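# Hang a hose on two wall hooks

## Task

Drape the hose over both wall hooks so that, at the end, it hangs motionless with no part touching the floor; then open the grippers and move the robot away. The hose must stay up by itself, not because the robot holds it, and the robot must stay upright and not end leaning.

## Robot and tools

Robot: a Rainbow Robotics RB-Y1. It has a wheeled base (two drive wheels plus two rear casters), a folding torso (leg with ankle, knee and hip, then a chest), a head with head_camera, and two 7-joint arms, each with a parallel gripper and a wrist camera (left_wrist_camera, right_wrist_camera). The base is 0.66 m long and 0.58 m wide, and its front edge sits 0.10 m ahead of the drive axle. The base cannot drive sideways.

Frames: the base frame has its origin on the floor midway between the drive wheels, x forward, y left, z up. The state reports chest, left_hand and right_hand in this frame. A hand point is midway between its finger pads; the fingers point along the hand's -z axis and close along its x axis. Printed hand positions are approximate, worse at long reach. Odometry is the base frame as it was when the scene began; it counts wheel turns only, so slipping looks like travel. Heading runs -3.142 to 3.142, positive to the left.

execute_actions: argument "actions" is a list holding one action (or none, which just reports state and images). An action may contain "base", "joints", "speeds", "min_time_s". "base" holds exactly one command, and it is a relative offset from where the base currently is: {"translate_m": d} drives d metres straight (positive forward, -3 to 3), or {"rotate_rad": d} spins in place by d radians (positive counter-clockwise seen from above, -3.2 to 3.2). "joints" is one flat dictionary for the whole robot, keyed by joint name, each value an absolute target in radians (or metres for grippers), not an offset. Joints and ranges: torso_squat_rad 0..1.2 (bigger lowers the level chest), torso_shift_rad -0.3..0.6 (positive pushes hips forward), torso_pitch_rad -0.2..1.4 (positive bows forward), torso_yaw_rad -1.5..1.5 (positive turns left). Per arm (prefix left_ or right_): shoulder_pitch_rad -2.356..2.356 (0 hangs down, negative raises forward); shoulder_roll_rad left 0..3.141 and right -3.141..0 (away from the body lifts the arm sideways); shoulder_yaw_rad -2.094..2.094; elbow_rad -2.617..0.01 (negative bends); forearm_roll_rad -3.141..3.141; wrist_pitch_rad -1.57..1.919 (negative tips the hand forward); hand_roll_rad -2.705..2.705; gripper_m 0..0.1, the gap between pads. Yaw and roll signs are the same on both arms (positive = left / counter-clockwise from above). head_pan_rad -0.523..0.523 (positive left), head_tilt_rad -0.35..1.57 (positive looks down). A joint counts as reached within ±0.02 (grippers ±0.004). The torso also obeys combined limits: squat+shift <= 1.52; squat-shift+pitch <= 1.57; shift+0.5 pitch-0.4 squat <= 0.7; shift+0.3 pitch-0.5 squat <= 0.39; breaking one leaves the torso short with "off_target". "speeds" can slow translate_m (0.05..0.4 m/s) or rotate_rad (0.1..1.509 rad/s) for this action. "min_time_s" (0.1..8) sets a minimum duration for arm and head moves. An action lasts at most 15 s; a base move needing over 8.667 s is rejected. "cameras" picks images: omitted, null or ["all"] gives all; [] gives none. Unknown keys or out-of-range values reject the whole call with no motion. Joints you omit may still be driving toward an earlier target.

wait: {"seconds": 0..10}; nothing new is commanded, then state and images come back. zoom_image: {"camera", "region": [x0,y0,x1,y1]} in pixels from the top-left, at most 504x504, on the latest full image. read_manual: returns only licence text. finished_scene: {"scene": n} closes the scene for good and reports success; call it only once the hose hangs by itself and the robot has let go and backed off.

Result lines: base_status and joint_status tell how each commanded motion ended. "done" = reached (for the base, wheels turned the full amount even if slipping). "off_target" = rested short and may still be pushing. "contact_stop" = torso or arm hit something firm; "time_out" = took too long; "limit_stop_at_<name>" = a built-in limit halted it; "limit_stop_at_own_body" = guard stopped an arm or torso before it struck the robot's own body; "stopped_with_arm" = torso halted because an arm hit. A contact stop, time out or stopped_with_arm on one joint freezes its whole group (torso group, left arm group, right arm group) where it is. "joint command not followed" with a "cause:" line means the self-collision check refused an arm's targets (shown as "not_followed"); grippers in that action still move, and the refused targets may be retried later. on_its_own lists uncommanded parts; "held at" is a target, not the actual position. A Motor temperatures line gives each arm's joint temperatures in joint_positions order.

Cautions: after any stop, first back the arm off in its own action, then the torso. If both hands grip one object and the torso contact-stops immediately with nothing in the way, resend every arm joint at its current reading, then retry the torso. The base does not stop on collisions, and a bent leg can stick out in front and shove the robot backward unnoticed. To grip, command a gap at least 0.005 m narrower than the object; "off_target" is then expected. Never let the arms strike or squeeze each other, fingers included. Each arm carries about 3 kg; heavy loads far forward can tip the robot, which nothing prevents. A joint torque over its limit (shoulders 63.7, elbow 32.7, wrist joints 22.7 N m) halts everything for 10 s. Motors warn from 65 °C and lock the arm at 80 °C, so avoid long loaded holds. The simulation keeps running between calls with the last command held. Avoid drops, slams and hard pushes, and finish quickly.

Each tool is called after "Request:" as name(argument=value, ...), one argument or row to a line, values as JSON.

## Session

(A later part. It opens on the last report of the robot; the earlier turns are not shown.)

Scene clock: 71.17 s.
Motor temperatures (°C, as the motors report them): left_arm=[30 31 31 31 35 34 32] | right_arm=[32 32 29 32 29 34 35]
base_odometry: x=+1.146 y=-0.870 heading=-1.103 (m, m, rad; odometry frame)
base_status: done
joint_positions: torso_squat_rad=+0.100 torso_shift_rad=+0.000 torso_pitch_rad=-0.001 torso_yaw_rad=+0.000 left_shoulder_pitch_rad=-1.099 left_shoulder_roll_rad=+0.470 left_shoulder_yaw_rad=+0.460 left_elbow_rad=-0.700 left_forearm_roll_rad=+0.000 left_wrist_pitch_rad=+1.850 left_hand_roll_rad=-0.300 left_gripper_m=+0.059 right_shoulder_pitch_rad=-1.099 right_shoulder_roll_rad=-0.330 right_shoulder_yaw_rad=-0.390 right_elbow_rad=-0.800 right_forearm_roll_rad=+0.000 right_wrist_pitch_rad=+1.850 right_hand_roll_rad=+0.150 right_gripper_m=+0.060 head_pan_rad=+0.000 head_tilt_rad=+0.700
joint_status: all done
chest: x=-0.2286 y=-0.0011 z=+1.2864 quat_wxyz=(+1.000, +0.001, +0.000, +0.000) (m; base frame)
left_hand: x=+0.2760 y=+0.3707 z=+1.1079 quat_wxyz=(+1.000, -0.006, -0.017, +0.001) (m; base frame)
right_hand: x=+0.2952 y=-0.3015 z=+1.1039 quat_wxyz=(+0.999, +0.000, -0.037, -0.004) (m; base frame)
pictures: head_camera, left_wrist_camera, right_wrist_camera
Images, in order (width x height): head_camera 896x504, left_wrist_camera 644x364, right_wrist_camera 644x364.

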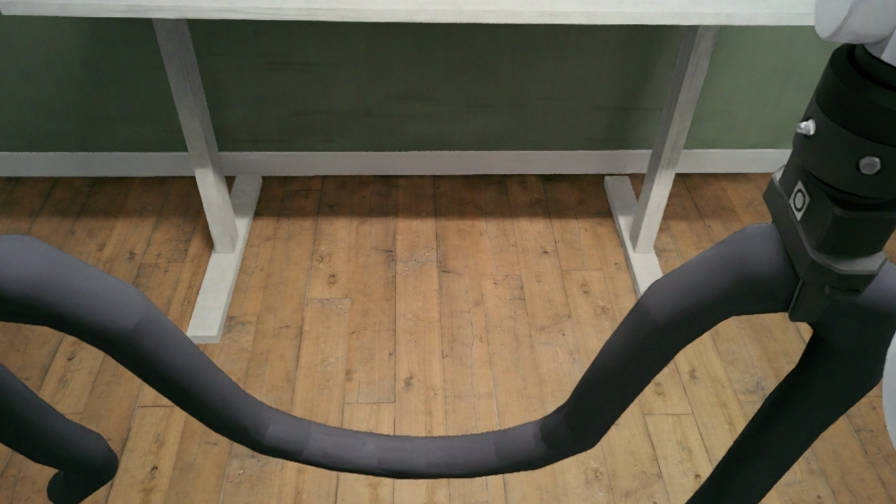

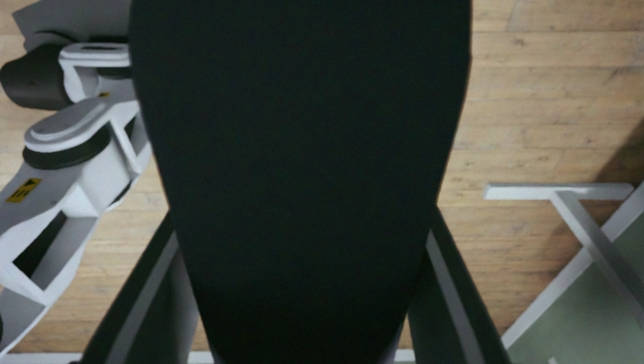

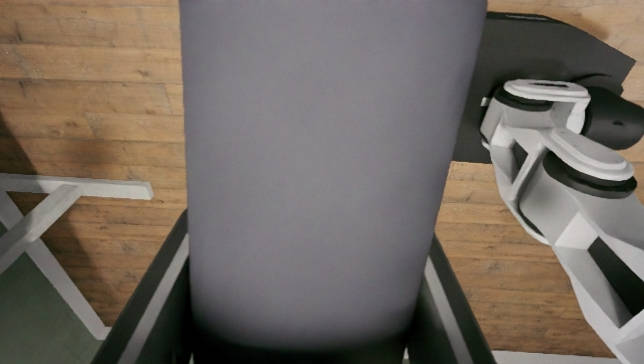

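Request:
execute_actions(
  actions=[
    {"base":{"translate_m":-0.83},"speeds":{"translate_m":0.25}},
  ],
  cameras=[],
)

Request:
execute_actions(
  actions=[
    {"base":{"rotate_rad":-1.57},"speeds":{"rotate_rad":0.5},"joints":{"head_tilt_rad":0.3}},
  ],
  cameras=["head_camera"],
)

Request:
execute_actions(
  actions=[
    {"base":{"translate_m":1.3},"speeds":{"translate_m":0.25}},
  ],
  cameras=["head_camera"],
)

Scene clock: 77.77 s.
Motor temperatures (°C, as the motors report them): left_arm=[30 31 31 31 35 34 32] | right_arm=[32 32 29 32 29 34 35]
base_odometry: x=+0.772 y=-0.129 heading=-1.104 (m, m, rad; odometry frame)
base_status: done
joint_positions: torso_squat_rad=+0.100 torso_shift_rad=-0.001 torso_pitch_rad=-0.001 torso_yaw_rad=+0.000 left_shoulder_pitch_rad=-1.099 left_shoulder_roll_rad=+0.470 left_shoulder_yaw_rad=+0.460 left_elbow_rad=-0.700 left_forearm_roll_rad=+0.000 left_wrist_pitch_rad=+1.850 left_hand_roll_rad=-0.300 left_gripper_m=+0.059 right_shoulder_pitch_rad=-1.099 right_shoulder_roll_rad=-0.330 right_shoulder_yaw_rad=-0.390 right_elbow_rad=-0.800 right_forearm_roll_rad=+0.000 right_wrist_pitch_rad=+1.850 right_hand_roll_rad=+0.150 right_gripper_m=+0.060 head_pan_rad=+0.000 head_tilt_rad=+0.700
joint_status: not commanded
chest: x=-0.2286 y=-0.0011 z=+1.2864 quat_wxyz=(+1.000, +0.001, +0.000, +0.000) (m; base frame)
left_hand: x=+0.2760 y=+0.3707 z=+1.1079 quat_wxyz=(+1.000, -0.006, -0.017, +0.001) (m; base frame)
right_hand: x=+0.2952 y=-0.3014 z=+1.1040 quat_wxyz=(+0.999, +0.000, -0.037, -0.004) (m; base frame)
pictures: none
No camera images: the call's "cameras" was empty. Leave "cameras" out to get every camera's image.

Scene clock: 82.23 s.
Motor temperatures (°C, as the motors report them): left_arm=[30 31 31 31 35 34 32] | right_arm=[33 32 29 32 29 34 35]
base_odometry: x=+0.772 y=-0.129 heading=-2.674 (m, m, rad; odometry frame)
base_status: done
joint_positions: torso_squat_rad=+0.100 torso_shift_rad=-0.001 torso_pitch_rad=-0.001 torso_yaw_rad=+0.000 left_shoulder_pitch_rad=-1.099 left_shoulder_roll_rad=+0.470 left_shoulder_yaw_rad=+0.460 left_elbow_rad=-0.700 left_forearm_roll_rad=+0.000 left_wrist_pitch_rad=+1.850 left_hand_roll_rad=-0.300 left_gripper_m=+0.059 right_shoulder_pitch_rad=-1.099 right_shoulder_roll_rad=-0.330 right_shoulder_yaw_rad=-0.390 right_elbow_rad=-0.800 right_forearm_roll_rad=+0.000 right_wrist_pitch_rad=+1.850 right_hand_roll_rad=+0.150 right_gripper_m=+0.060 head_pan_rad=+0.000 head_tilt_rad=+0.300
joint_status: all done
chest: x=-0.2286 y=-0.0011 z=+1.2864 quat_wxyz=(+1.000, +0.001, +0.000, +0.000) (m; base frame)
left_hand: x=+0.2760 y=+0.3707 z=+1.1079 quat_wxyz=(+1.000, -0.006, -0.017, +0.001) (m; base frame)
right_hand: x=+0.2952 y=-0.3014 z=+1.1040 quat_wxyz=(+0.999, +0.000, -0.037, -0.004) (m; base frame)
pictures: head_camera
Images, in order (width x height): head_camera 896x504.

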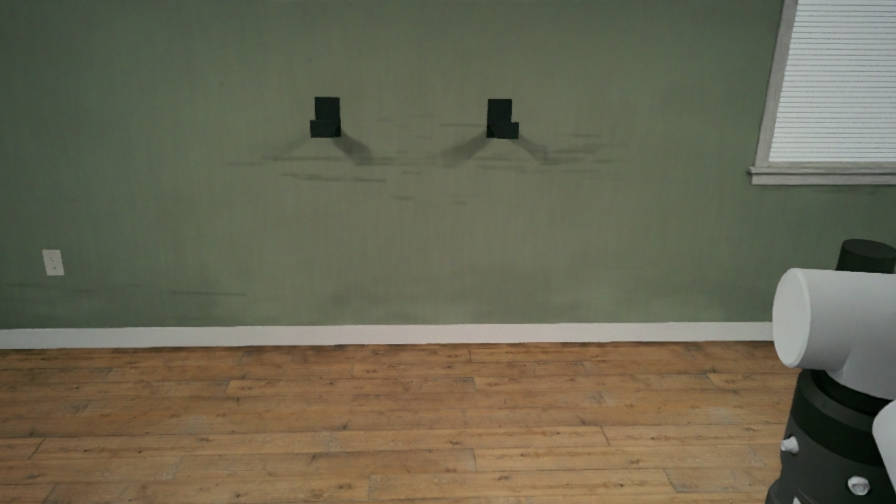

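Scene clock: 88.63 s.
Motor temperatures (°C, as the motors report them): left_arm=[30 31 31 31 35 34 32] | right_arm=[33 32 29 32 29 34 35]
base_odometry: x=-0.389 y=-0.714 heading=-2.675 (m, m, rad; odometry frame)
base_status: done
joint_positions: torso_squat_rad=+0.100 torso_shift_rad=+0.000 torso_pitch_rad=-0.001 torso_yaw_rad=+0.000 left_shoulder_pitch_rad=-1.099 left_shoulder_roll_rad=+0.470 left_shoulder_yaw_rad=+0.460 left_elbow_rad=-0.700 left_forearm_roll_rad=+0.000 left_wrist_pitch_rad=+1.850 left_hand_roll_rad=-0.300 left_gripper_m=+0.059 right_shoulder_pitch_rad=-1.099 right_shoulder_roll_rad=-0.330 right_shoulder_yaw_rad=-0.390 right_elbow_rad=-0.800 right_forearm_roll_rad=+0.000 right_wrist_pitch_rad=+1.850 right_hand_roll_rad=+0.150 right_gripper_m=+0.060 head_pan_rad=+0.000 head_tilt_rad=+0.300
joint_status: not commanded
chest: x=-0.2286 y=-0.0011 z=+1.2864 quat_wxyz=(+1.000, +0.001, +0.000, +0.000) (m; base frame)
left_hand: x=+0.2760 y=+0.3707 z=+1.1079 quat_wxyz=(+1.000, -0.006, -0.017, +0.001) (m; base frame)
right_hand: x=+0.2953 y=-0.3014 z=+1.1039 quat_wxyz=(+0.999, +0.000, -0.037, -0.004) (m; base frame)
pictures: head_camera
Images, in order (width x height): head_camera 896x504.

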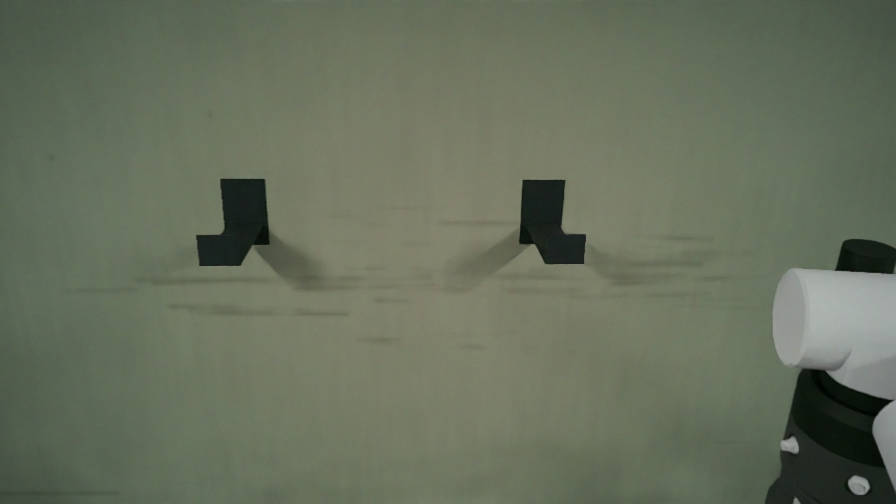

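Request:
execute_actions(
  actions=[
    {"base":{"rotate_rad":0.068},"joints":{"torso_squat_rad":0,"left_shoulder_pitch_rad":-1.1,"left_shoulder_roll_rad":0.55,"left_shoulder_yaw_rad":0.5,"left_hand_roll_rad":-0.37,"left_wrist_pitch_rad":1.9,"left_elbow_rad":-0.85,"left_forearm_roll_rad":0,"right_shoulder_pitch_rad":-1.1,"right_shoulder_roll_rad":-0.55,"right_shoulder_yaw_rad":-0.5,"right_hand_roll_rad":0.37,"right_wrist_pitch_rad":1.9,"right_elbow_rad":-0.85,"right_forearm_roll_rad":0,"head_tilt_rad":0.5},"min_time_s":2},
  ],
  cameras=[],
)

Request:
execute_actions(
  actions=[
    {"base":{"translate_m":0.8},"speeds":{"translate_m":0.2}},
  ],
)

Scene clock: 95.07 s.
Motor temperatures (°C, as the motors report them): left_arm=[31 31 31 31 35 34 32] | right_arm=[33 32 29 32 29 34 35]
base_odometry: x=-0.389 y=-0.714 heading=-2.607 (m, m, rad; odometry frame)
base_status: done
joint_positions: torso_squat_rad=+0.000 torso_shift_rad=+0.000 torso_pitch_rad=-0.001 torso_yaw_rad=+0.000 left_shoulder_pitch_rad=-1.099 left_shoulder_roll_rad=+0.549 left_shoulder_yaw_rad=+0.500 left_elbow_rad=-0.849 left_forearm_roll_rad=+0.000 left_wrist_pitch_rad=+1.900 left_hand_roll_rad=-0.370 left_gripper_m=+0.059 right_shoulder_pitch_rad=-1.099 right_shoulder_roll_rad=-0.549 right_shoulder_yaw_rad=-0.500 right_elbow_rad=-0.849 right_forearm_roll_rad=+0.000 right_wrist_pitch_rad=+1.900 right_hand_roll_rad=+0.370 right_gripper_m=+0.060 head_pan_rad=+0.000 head_tilt_rad=+0.500
joint_status: all done
chest: x=-0.2285 y=-0.0011 z=+1.2899 quat_wxyz=(+1.000, +0.001, +0.000, +0.000) (m; base frame)
left_hand: x=+0.2814 y=+0.4172 z=+1.1693 quat_wxyz=(+0.997, +0.015, -0.082, +0.008) (m; base frame)
right_hand: x=+0.2814 y=-0.4191 z=+1.1682 quat_wxyz=(+0.997, -0.014, -0.082, -0.008) (m; base frame)
pictures: none
No camera images: the call's "cameras" was empty. Leave "cameras" out to get every camera's image.

Scene clock: 99.93 s.
Motor temperatures (°C, as the motors report them): left_arm=[31 31 31 31 35 34 32] | right_arm=[33 32 29 32 29 34 35]
base_odometry: x=-1.077 y=-1.122 heading=-2.607 (m, m, rad; odometry frame)
base_status: done
joint_positions: torso_squat_rad=+0.000 torso_shift_rad=+0.000 torso_pitch_rad=-0.001 torso_yaw_rad=+0.000 left_shoulder_pitch_rad=-1.099 left_shoulder_roll_rad=+0.550 left_shoulder_yaw_rad=+0.500 left_elbow_rad=-0.850 left_forearm_roll_rad=+0.000 left_wrist_pitch_rad=+1.900 left_hand_roll_rad=-0.370 left_gripper_m=+0.059 right_shoulder_pitch_rad=-1.099 right_shoulder_roll_rad=-0.550 right_shoulder_yaw_rad=-0.500 right_elbow_rad=-0.849 right_forearm_roll_rad=+0.000 right_wrist_pitch_rad=+1.900 right_hand_roll_rad=+0.370 right_gripper_m=+0.060 head_pan_rad=+0.000 head_tilt_rad=+0.500
joint_status: not commanded
chest: x=-0.2285 y=-0.0011 z=+1.2899 quat_wxyz=(+1.000, +0.001, +0.000, +0.000) (m; base frame)
left_hand: x=+0.2814 y=+0.4173 z=+1.1693 quat_wxyz=(+0.997, +0.016, -0.082, +0.008) (m; base frame)
right_hand: x=+0.2814 y=-0.4192 z=+1.1682 quat_wxyz=(+0.997, -0.014, -0.082, -0.008) (m; base frame)
pictures: head_camera, left_wrist_camera, right_wrist_camera
Images, in order (width x height): head_camera 896x504, left_wrist_camera 644x364, right_wrist_camera 644x364.

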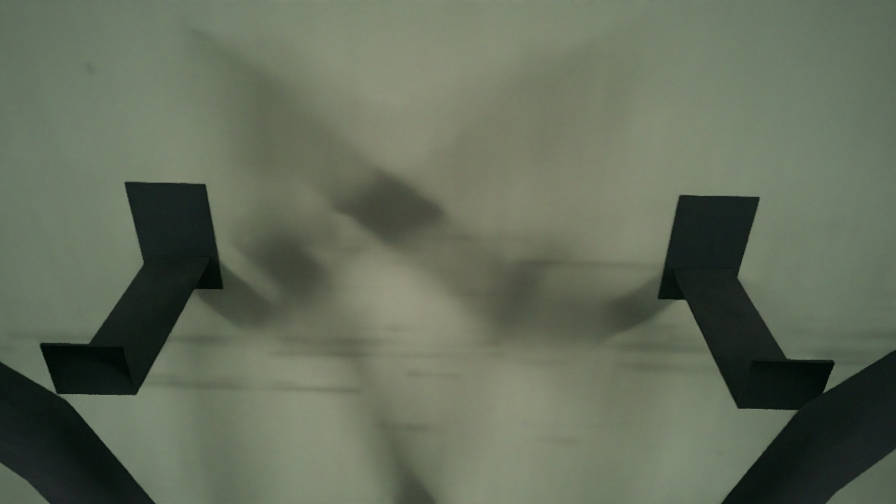

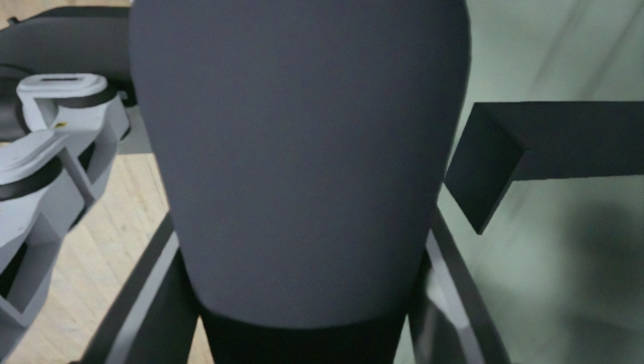

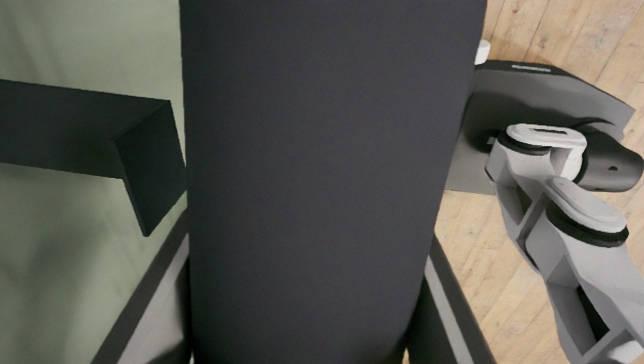

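Request:
execute_actions(
  actions=[
    {"joints":{"left_shoulder_roll_rad":0.49,"left_shoulder_yaw_rad":0.47,"left_hand_roll_rad":-0.32,"right_shoulder_roll_rad":-0.49,"right_shoulder_yaw_rad":-0.47,"right_hand_roll_rad":0.32,"head_tilt_rad":0.7},"min_time_s":1},
  ],
  cameras=[],
)

Request:
execute_actions(
  actions=[
    {"base":{"translate_m":0.19},"speeds":{"translate_m":0.08}},
  ],
)

Scene clock: 103.10 s.
Motor temperatures (°C, as the motors report them): left_arm=[31 31 31 31 35 34 32] | right_arm=[33 32 29 32 29 34 35]
base_odometry: x=-1.077 y=-1.122 heading=-2.607 (m, m, rad; odometry frame)
base_status: not commanded
joint_positions: torso_squat_rad=+0.000 torso_shift_rad=+0.000 torso_pitch_rad=-0.001 torso_yaw_rad=+0.000 left_shoulder_pitch_rad=-1.099 left_shoulder_roll_rad=+0.490 left_shoulder_yaw_rad=+0.470 left_elbow_rad=-0.850 left_forearm_roll_rad=+0.000 left_wrist_pitch_rad=+1.900 left_hand_roll_rad=-0.320 left_gripper_m=+0.059 right_shoulder_pitch_rad=-1.099 right_shoulder_roll_rad=-0.490 right_shoulder_yaw_rad=-0.470 right_elbow_rad=-0.849 right_forearm_roll_rad=+0.000 right_wrist_pitch_rad=+1.900 right_hand_roll_rad=+0.320 right_gripper_m=+0.060 head_pan_rad=+0.000 head_tilt_rad=+0.700
joint_status: all done
chest: x=-0.2285 y=-0.0011 z=+1.2899 quat_wxyz=(+1.000, +0.001, +0.000, +0.000) (m; base frame)
left_hand: x=+0.2868 y=+0.3860 z=+1.1550 quat_wxyz=(+0.998, +0.011, -0.069, +0.002) (m; base frame)
right_hand: x=+0.2868 y=-0.3878 z=+1.1540 quat_wxyz=(+0.998, -0.009, -0.069, -0.002) (m; base frame)
pictures: none
No camera images: the call's "cameras" was empty. Leave "cameras" out to get every camera's image.

Scene clock: 106.23 s.
Motor temperatures (°C, as the motors report them): left_arm=[31 31 31 31 35 34 32] | right_arm=[33 32 29 32 29 34 35]
base_odometry: x=-1.241 y=-1.218 heading=-2.606 (m, m, rad; odometry frame)
base_status: done
joint_positions: torso_squat_rad=+0.000 torso_shift_rad=+0.000 torso_pitch_rad=-0.001 torso_yaw_rad=+0.000 left_shoulder_pitch_rad=-1.099 left_shoulder_roll_rad=+0.490 left_shoulder_yaw_rad=+0.470 left_elbow_rad=-0.850 left_forearm_roll_rad=+0.000 left_wrist_pitch_rad=+1.900 left_hand_roll_rad=-0.320 left_gripper_m=+0.059 right_shoulder_pitch_rad=-1.099 right_shoulder_roll_rad=-0.490 right_shoulder_yaw_rad=-0.470 right_elbow_rad=-0.849 right_forearm_roll_rad=+0.000 right_wrist_pitch_rad=+1.900 right_hand_roll_rad=+0.320 right_gripper_m=+0.060 head_pan_rad=+0.000 head_tilt_rad=+0.700
joint_status: not commanded
chest: x=-0.2285 y=-0.0011 z=+1.2899 quat_wxyz=(+1.000, +0.001, +0.000, +0.000) (m; base frame)
left_hand: x=+0.2867 y=+0.3859 z=+1.1550 quat_wxyz=(+0.998, +0.011, -0.069, +0.002) (m; base frame)
right_hand: x=+0.2867 y=-0.3877 z=+1.1540 quat_wxyz=(+0.998, -0.009, -0.069, -0.002) (m; base frame)
pictures: head_camera, left_wrist_camera, right_wrist_camera
Images, in order (width x height): head_camera 896x504, left_wrist_camera 644x364, right_wrist_camera 644x364.

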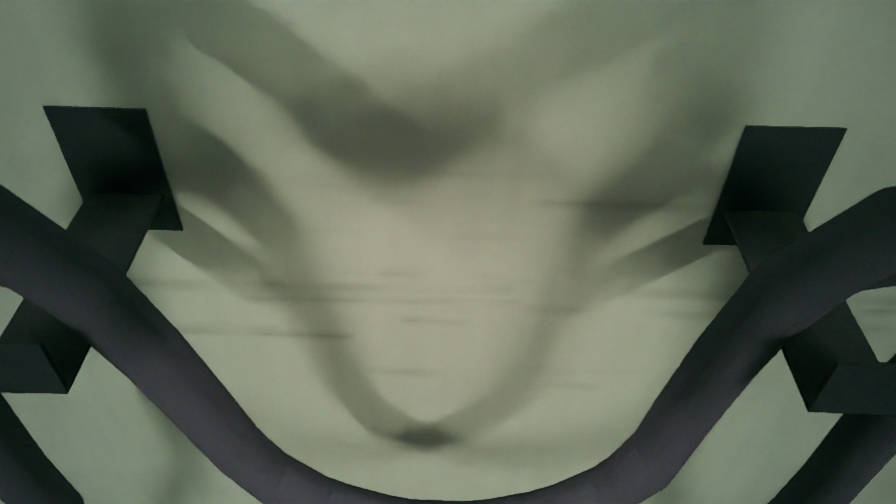

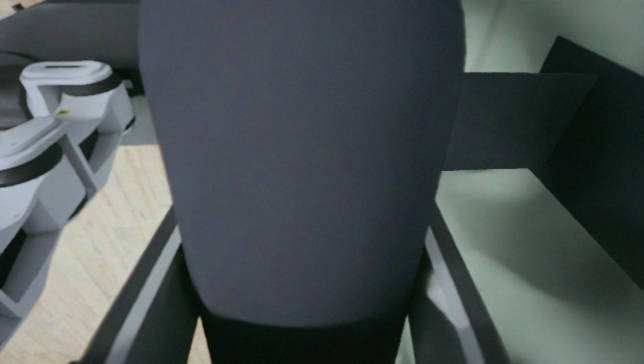

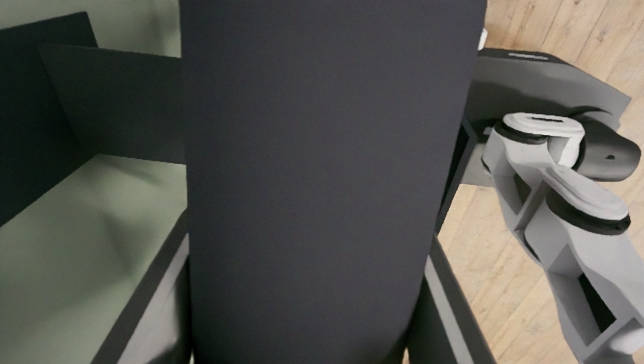

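Request:
execute_actions(
  actions=[
    {"base":{"translate_m":0.03},"joints":{"torso_squat_rad":0.5}},
  ],
)

Scene clock: 109.60 s.
Motor temperatures (°C, as the motors report them): left_arm=[31 31 31 31 35 34 32] | right_arm=[33 32 29 32 29 34 35]
base_odometry: x=-1.267 y=-1.234 heading=-2.606 (m, m, rad; odometry frame)
base_status: done
joint_positions: torso_squat_rad=+0.500 torso_shift_rad=-0.001 torso_pitch_rad=-0.001 torso_yaw_rad=+0.000 left_shoulder_pitch_rad=-1.100 left_shoulder_roll_rad=+0.490 left_shoulder_yaw_rad=+0.470 left_elbow_rad=-0.850 left_forearm_roll_rad=+0.000 left_wrist_pitch_rad=+1.900 left_hand_roll_rad=-0.320 left_gripper_m=+0.059 right_shoulder_pitch_rad=-1.100 right_shoulder_roll_rad=-0.490 right_shoulder_yaw_rad=-0.470 right_elbow_rad=-0.850 right_forearm_roll_rad=+0.000 right_wrist_pitch_rad=+1.900 right_hand_roll_rad=+0.320 right_gripper_m=+0.060 head_pan_rad=+0.000 head_tilt_rad=+0.700
joint_status: all done
chest: x=-0.2289 y=-0.0010 z=+1.2042 quat_wxyz=(+1.000, +0.001, -0.001, +0.000) (m; base frame)
left_hand: x=+0.2867 y=+0.3858 z=+1.0701 quat_wxyz=(+0.998, +0.011, -0.070, +0.002) (m; base frame)
right_hand: x=+0.2867 y=-0.3875 z=+1.0690 quat_wxyz=(+0.998, -0.009, -0.069, -0.002) (m; base frame)
pictures: head_camera, left_wrist_camera, right_wrist_camera
Images, in order (width x height): head_camera 896x504, left_wrist_camera 644x364, right_wrist_camera 644x364.

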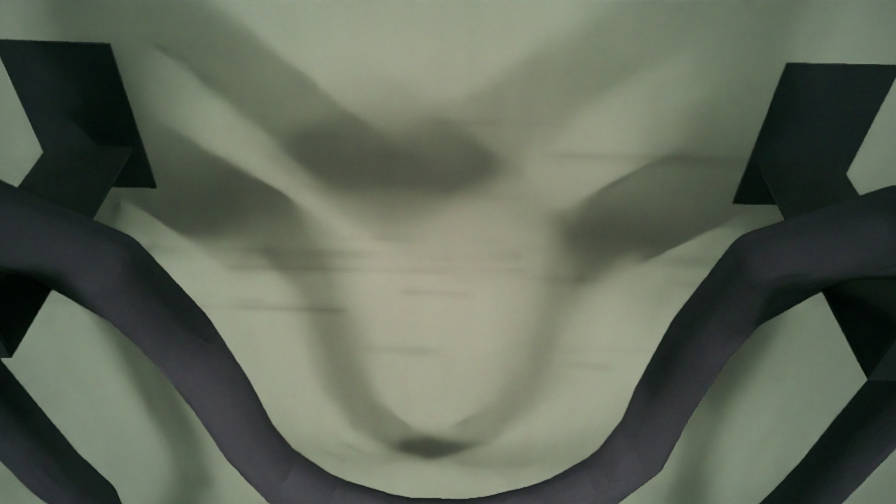

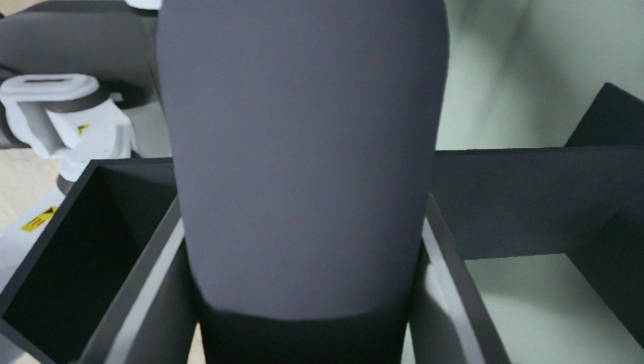

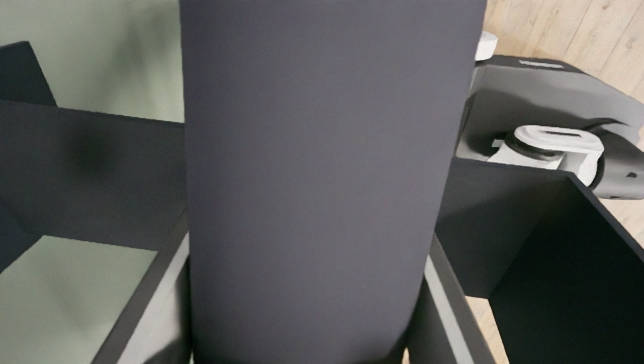

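The hose already rests on the arms. Release.

Request:
execute_actions(
  actions=[
    {"joints":{"left_gripper_m":0.09,"right_gripper_m":0.09}},
  ],
  cameras=[],
)

Request:
execute_actions(
  actions=[
    {"joints":{"torso_squat_rad":0}},
  ],
  cameras=[],
)

Request:
execute_actions(
  actions=[
    {"base":{"translate_m":-1.0},"joints":{"head_tilt_rad":0.5}},
  ],
  cameras=["head_camera"],
)

Request:
wait(
  seconds=5,
)

Scene clock: 111.70 s.
Motor temperatures (°C, as the motors report them): left_arm=[31 31 31 31 35 34 32] | right_arm=[33 32 29 32 29 34 35]
base_odometry: x=-1.267 y=-1.234 heading=-2.606 (m, m, rad; odometry frame)
base_status: not commanded
joint_positions: torso_squat_rad=+0.500 torso_shift_rad=-0.001 torso_pitch_rad=-0.001 torso_yaw_rad=+0.000 left_shoulder_pitch_rad=-1.100 left_shoulder_roll_rad=+0.490 left_shoulder_yaw_rad=+0.470 left_elbow_rad=-0.850 left_forearm_roll_rad=+0.000 left_wrist_pitch_rad=+1.900 left_hand_roll_rad=-0.320 left_gripper_m=+0.090 right_shoulder_pitch_rad=-1.100 right_shoulder_roll_rad=-0.490 right_shoulder_yaw_rad=-0.470 right_elbow_rad=-0.850 right_forearm_roll_rad=+0.000 right_wrist_pitch_rad=+1.900 right_hand_roll_rad=+0.320 right_gripper_m=+0.090 head_pan_rad=+0.000 head_tilt_rad=+0.700
joint_status: all done
chest: x=-0.2289 y=-0.0010 z=+1.2042 quat_wxyz=(+1.000, +0.001, -0.001, +0.000) (m; base frame)
left_hand: x=+0.2867 y=+0.3859 z=+1.0702 quat_wxyz=(+0.998, +0.011, -0.070, +0.002) (m; base frame)
right_hand: x=+0.2867 y=-0.3876 z=+1.0691 quat_wxyz=(+0.998, -0.009, -0.070, -0.002) (m; base frame)
pictures: none
No camera images: the call's "cameras" was empty. Leave "cameras" out to get every camera's image.

Scene clock: 114.20 s.
Motor temperatures (°C, as the motors report them): left_arm=[31 31 31 31 35 34 32] | right_arm=[33 32 29 32 29 34 35]
base_odometry: x=-1.267 y=-1.234 heading=-2.606 (m, m, rad; odometry frame)
base_status: not commanded
joint_positions: torso_squat_rad=+0.000 torso_shift_rad=-0.001 torso_pitch_rad=-0.001 torso_yaw_rad=+0.000 left_shoulder_pitch_rad=-1.100 left_shoulder_roll_rad=+0.490 left_shoulder_yaw_rad=+0.470 left_elbow_rad=-0.850 left_forearm_roll_rad=+0.000 left_wrist_pitch_rad=+1.900 left_hand_roll_rad=-0.320 left_gripper_m=+0.090 right_shoulder_pitch_rad=-1.100 right_shoulder_roll_rad=-0.490 right_shoulder_yaw_rad=-0.470 right_elbow_rad=-0.850 right_forearm_roll_rad=+0.000 right_wrist_pitch_rad=+1.900 right_hand_roll_rad=+0.320 right_gripper_m=+0.090 head_pan_rad=+0.000 head_tilt_rad=+0.700
joint_status: all done
chest: x=-0.2288 y=-0.0011 z=+1.2899 quat_wxyz=(+1.000, +0.001, -0.001, +0.000) (m; base frame)
left_hand: x=+0.2868 y=+0.3859 z=+1.1557 quat_wxyz=(+0.998, +0.011, -0.070, +0.002) (m; base frame)
right_hand: x=+0.2868 y=-0.3877 z=+1.1546 quat_wxyz=(+0.998, -0.009, -0.069, -0.002) (m; base frame)
pictures: none
No camera images: the call's "cameras" was empty. Leave "cameras" out to get every camera's image.

Scene clock: 118.30 s.
Motor temperatures (°C, as the motors report them): left_arm=[31 31 31 31 35 34 32] | right_arm=[33 32 29 32 29 34 35]
base_odometry: x=-0.407 y=-0.723 heading=-2.605 (m, m, rad; odometry frame)
base_status: done
joint_positions: torso_squat_rad=+0.000 torso_shift_rad=-0.001 torso_pitch_rad=-0.001 torso_yaw_rad=+0.000 left_shoulder_pitch_rad=-1.100 left_shoulder_roll_rad=+0.490 left_shoulder_yaw_rad=+0.470 left_elbow_rad=-0.850 left_forearm_roll_rad=+0.000 left_wrist_pitch_rad=+1.900 left_hand_roll_rad=-0.320 left_gripper_m=+0.090 right_shoulder_pitch_rad=-1.100 right_shoulder_roll_rad=-0.490 right_shoulder_yaw_rad=-0.470 right_elbow_rad=-0.850 right_forearm_roll_rad=+0.000 right_wrist_pitch_rad=+1.900 right_hand_roll_rad=+0.320 right_gripper_m=+0.090 head_pan_rad=+0.000 head_tilt_rad=+0.500
joint_status: all done
chest: x=-0.2289 y=-0.0011 z=+1.2899 quat_wxyz=(+1.000, +0.001, -0.001, +0.000) (m; base frame)
left_hand: x=+0.2867 y=+0.3860 z=+1.1560 quat_wxyz=(+0.998, +0.011, -0.070, +0.002) (m; base frame)
right_hand: x=+0.2867 y=-0.3878 z=+1.1549 quat_wxyz=(+0.998, -0.010, -0.070, -0.002) (m; base frame)
pictures: head_camera
Images, in order (width x height): head_camera 896x504.

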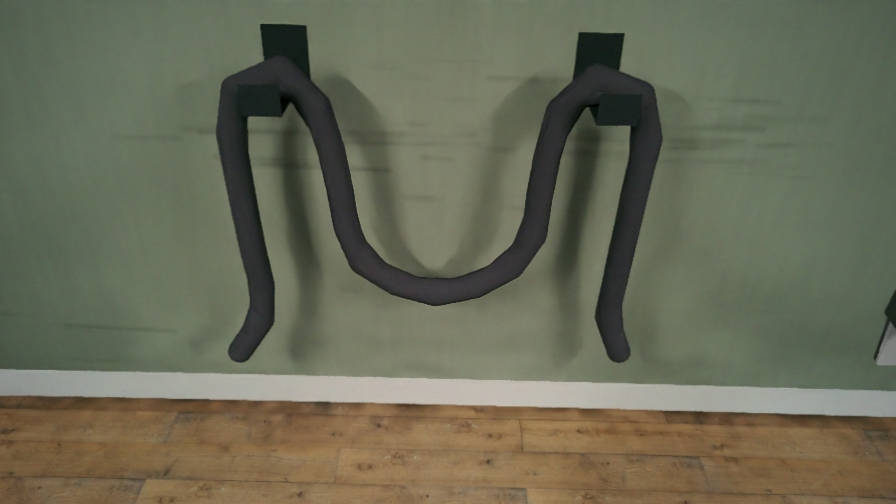

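Scene clock: 123.30 s.
Motor temperatures (°C, as the motors report them): left_arm=[31 31 31 31 35 34 32] | right_arm=[33 32 29 32 29 34 35]
base_odometry: x=-0.407 y=-0.723 heading=-2.605 (m, m, rad; odometry frame)
base_status: done
joint_positions: torso_squat_rad=+0.000 torso_shift_rad=-0.001 torso_pitch_rad=-0.001 torso_yaw_rad=+0.000 left_shoulder_pitch_rad=-1.100 left_shoulder_roll_rad=+0.490 left_shoulder_yaw_rad=+0.470 left_elbow_rad=-0.850 left_forearm_roll_rad=+0.000 left_wrist_pitch_rad=+1.900 left_hand_roll_rad=-0.320 left_gripper_m=+0.090 right_shoulder_pitch_rad=-1.100 right_shoulder_roll_rad=-0.490 right_shoulder_yaw_rad=-0.470 right_elbow_rad=-0.850 right_forearm_roll_rad=+0.000 right_wrist_pitch_rad=+1.900 right_hand_roll_rad=+0.320 right_gripper_m=+0.090 head_pan_rad=+0.000 head_tilt_rad=+0.500
joint_status: all done
chest: x=-0.2289 y=-0.0011 z=+1.2899 quat_wxyz=(+1.000, +0.001, -0.001, +0.000) (m; base frame)
left_hand: x=+0.2867 y=+0.3860 z=+1.1560 quat_wxyz=(+0.998, +0.011, -0.070, +0.002) (m; base frame)
right_hand: x=+0.2867 y=-0.3878 z=+1.1549 quat_wxyz=(+0.998, -0.010, -0.070, -0.002) (m; base frame)
wait: 5.00 s; at rest by 0.27 s
pictures: head_camera, left_wrist_camera, right_wrist_camera
Images, in order (width x height): head_camera 896x504, left_wrist_camera 644x364, right_wrist_camera 644x364.

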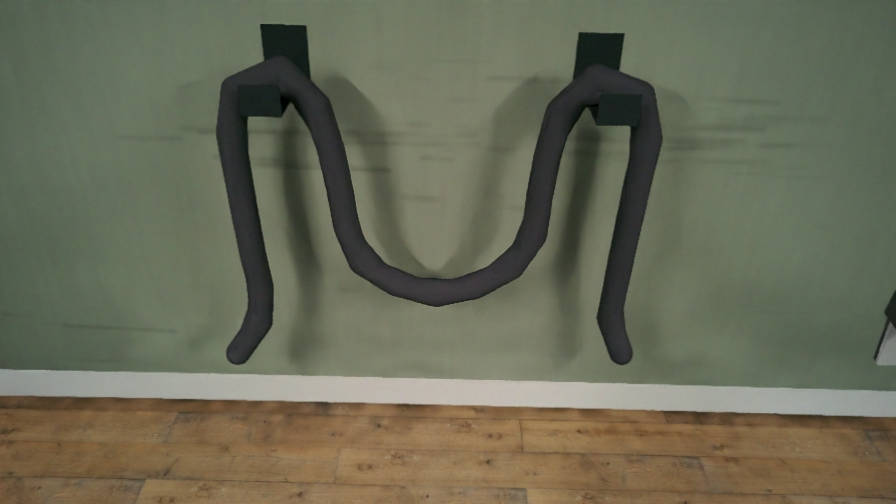

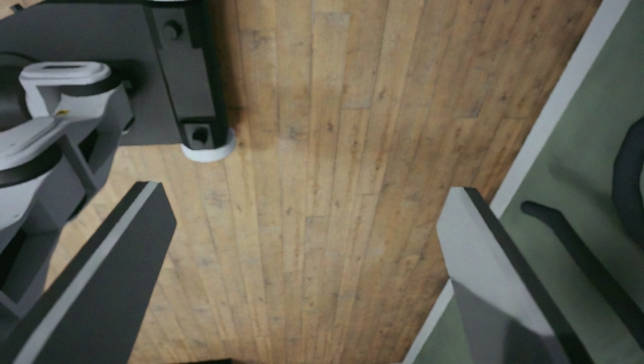

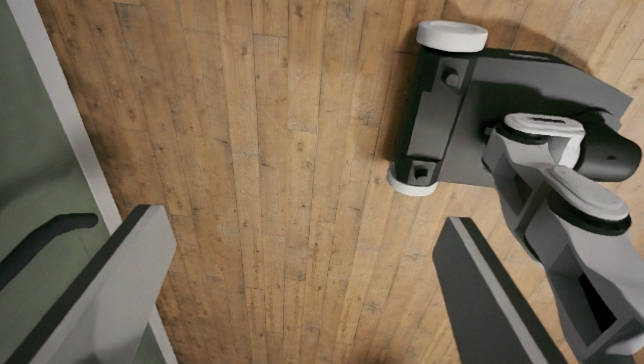

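Request:
finished_scene(
  scene=1,
)

The scene is finished: the task was done.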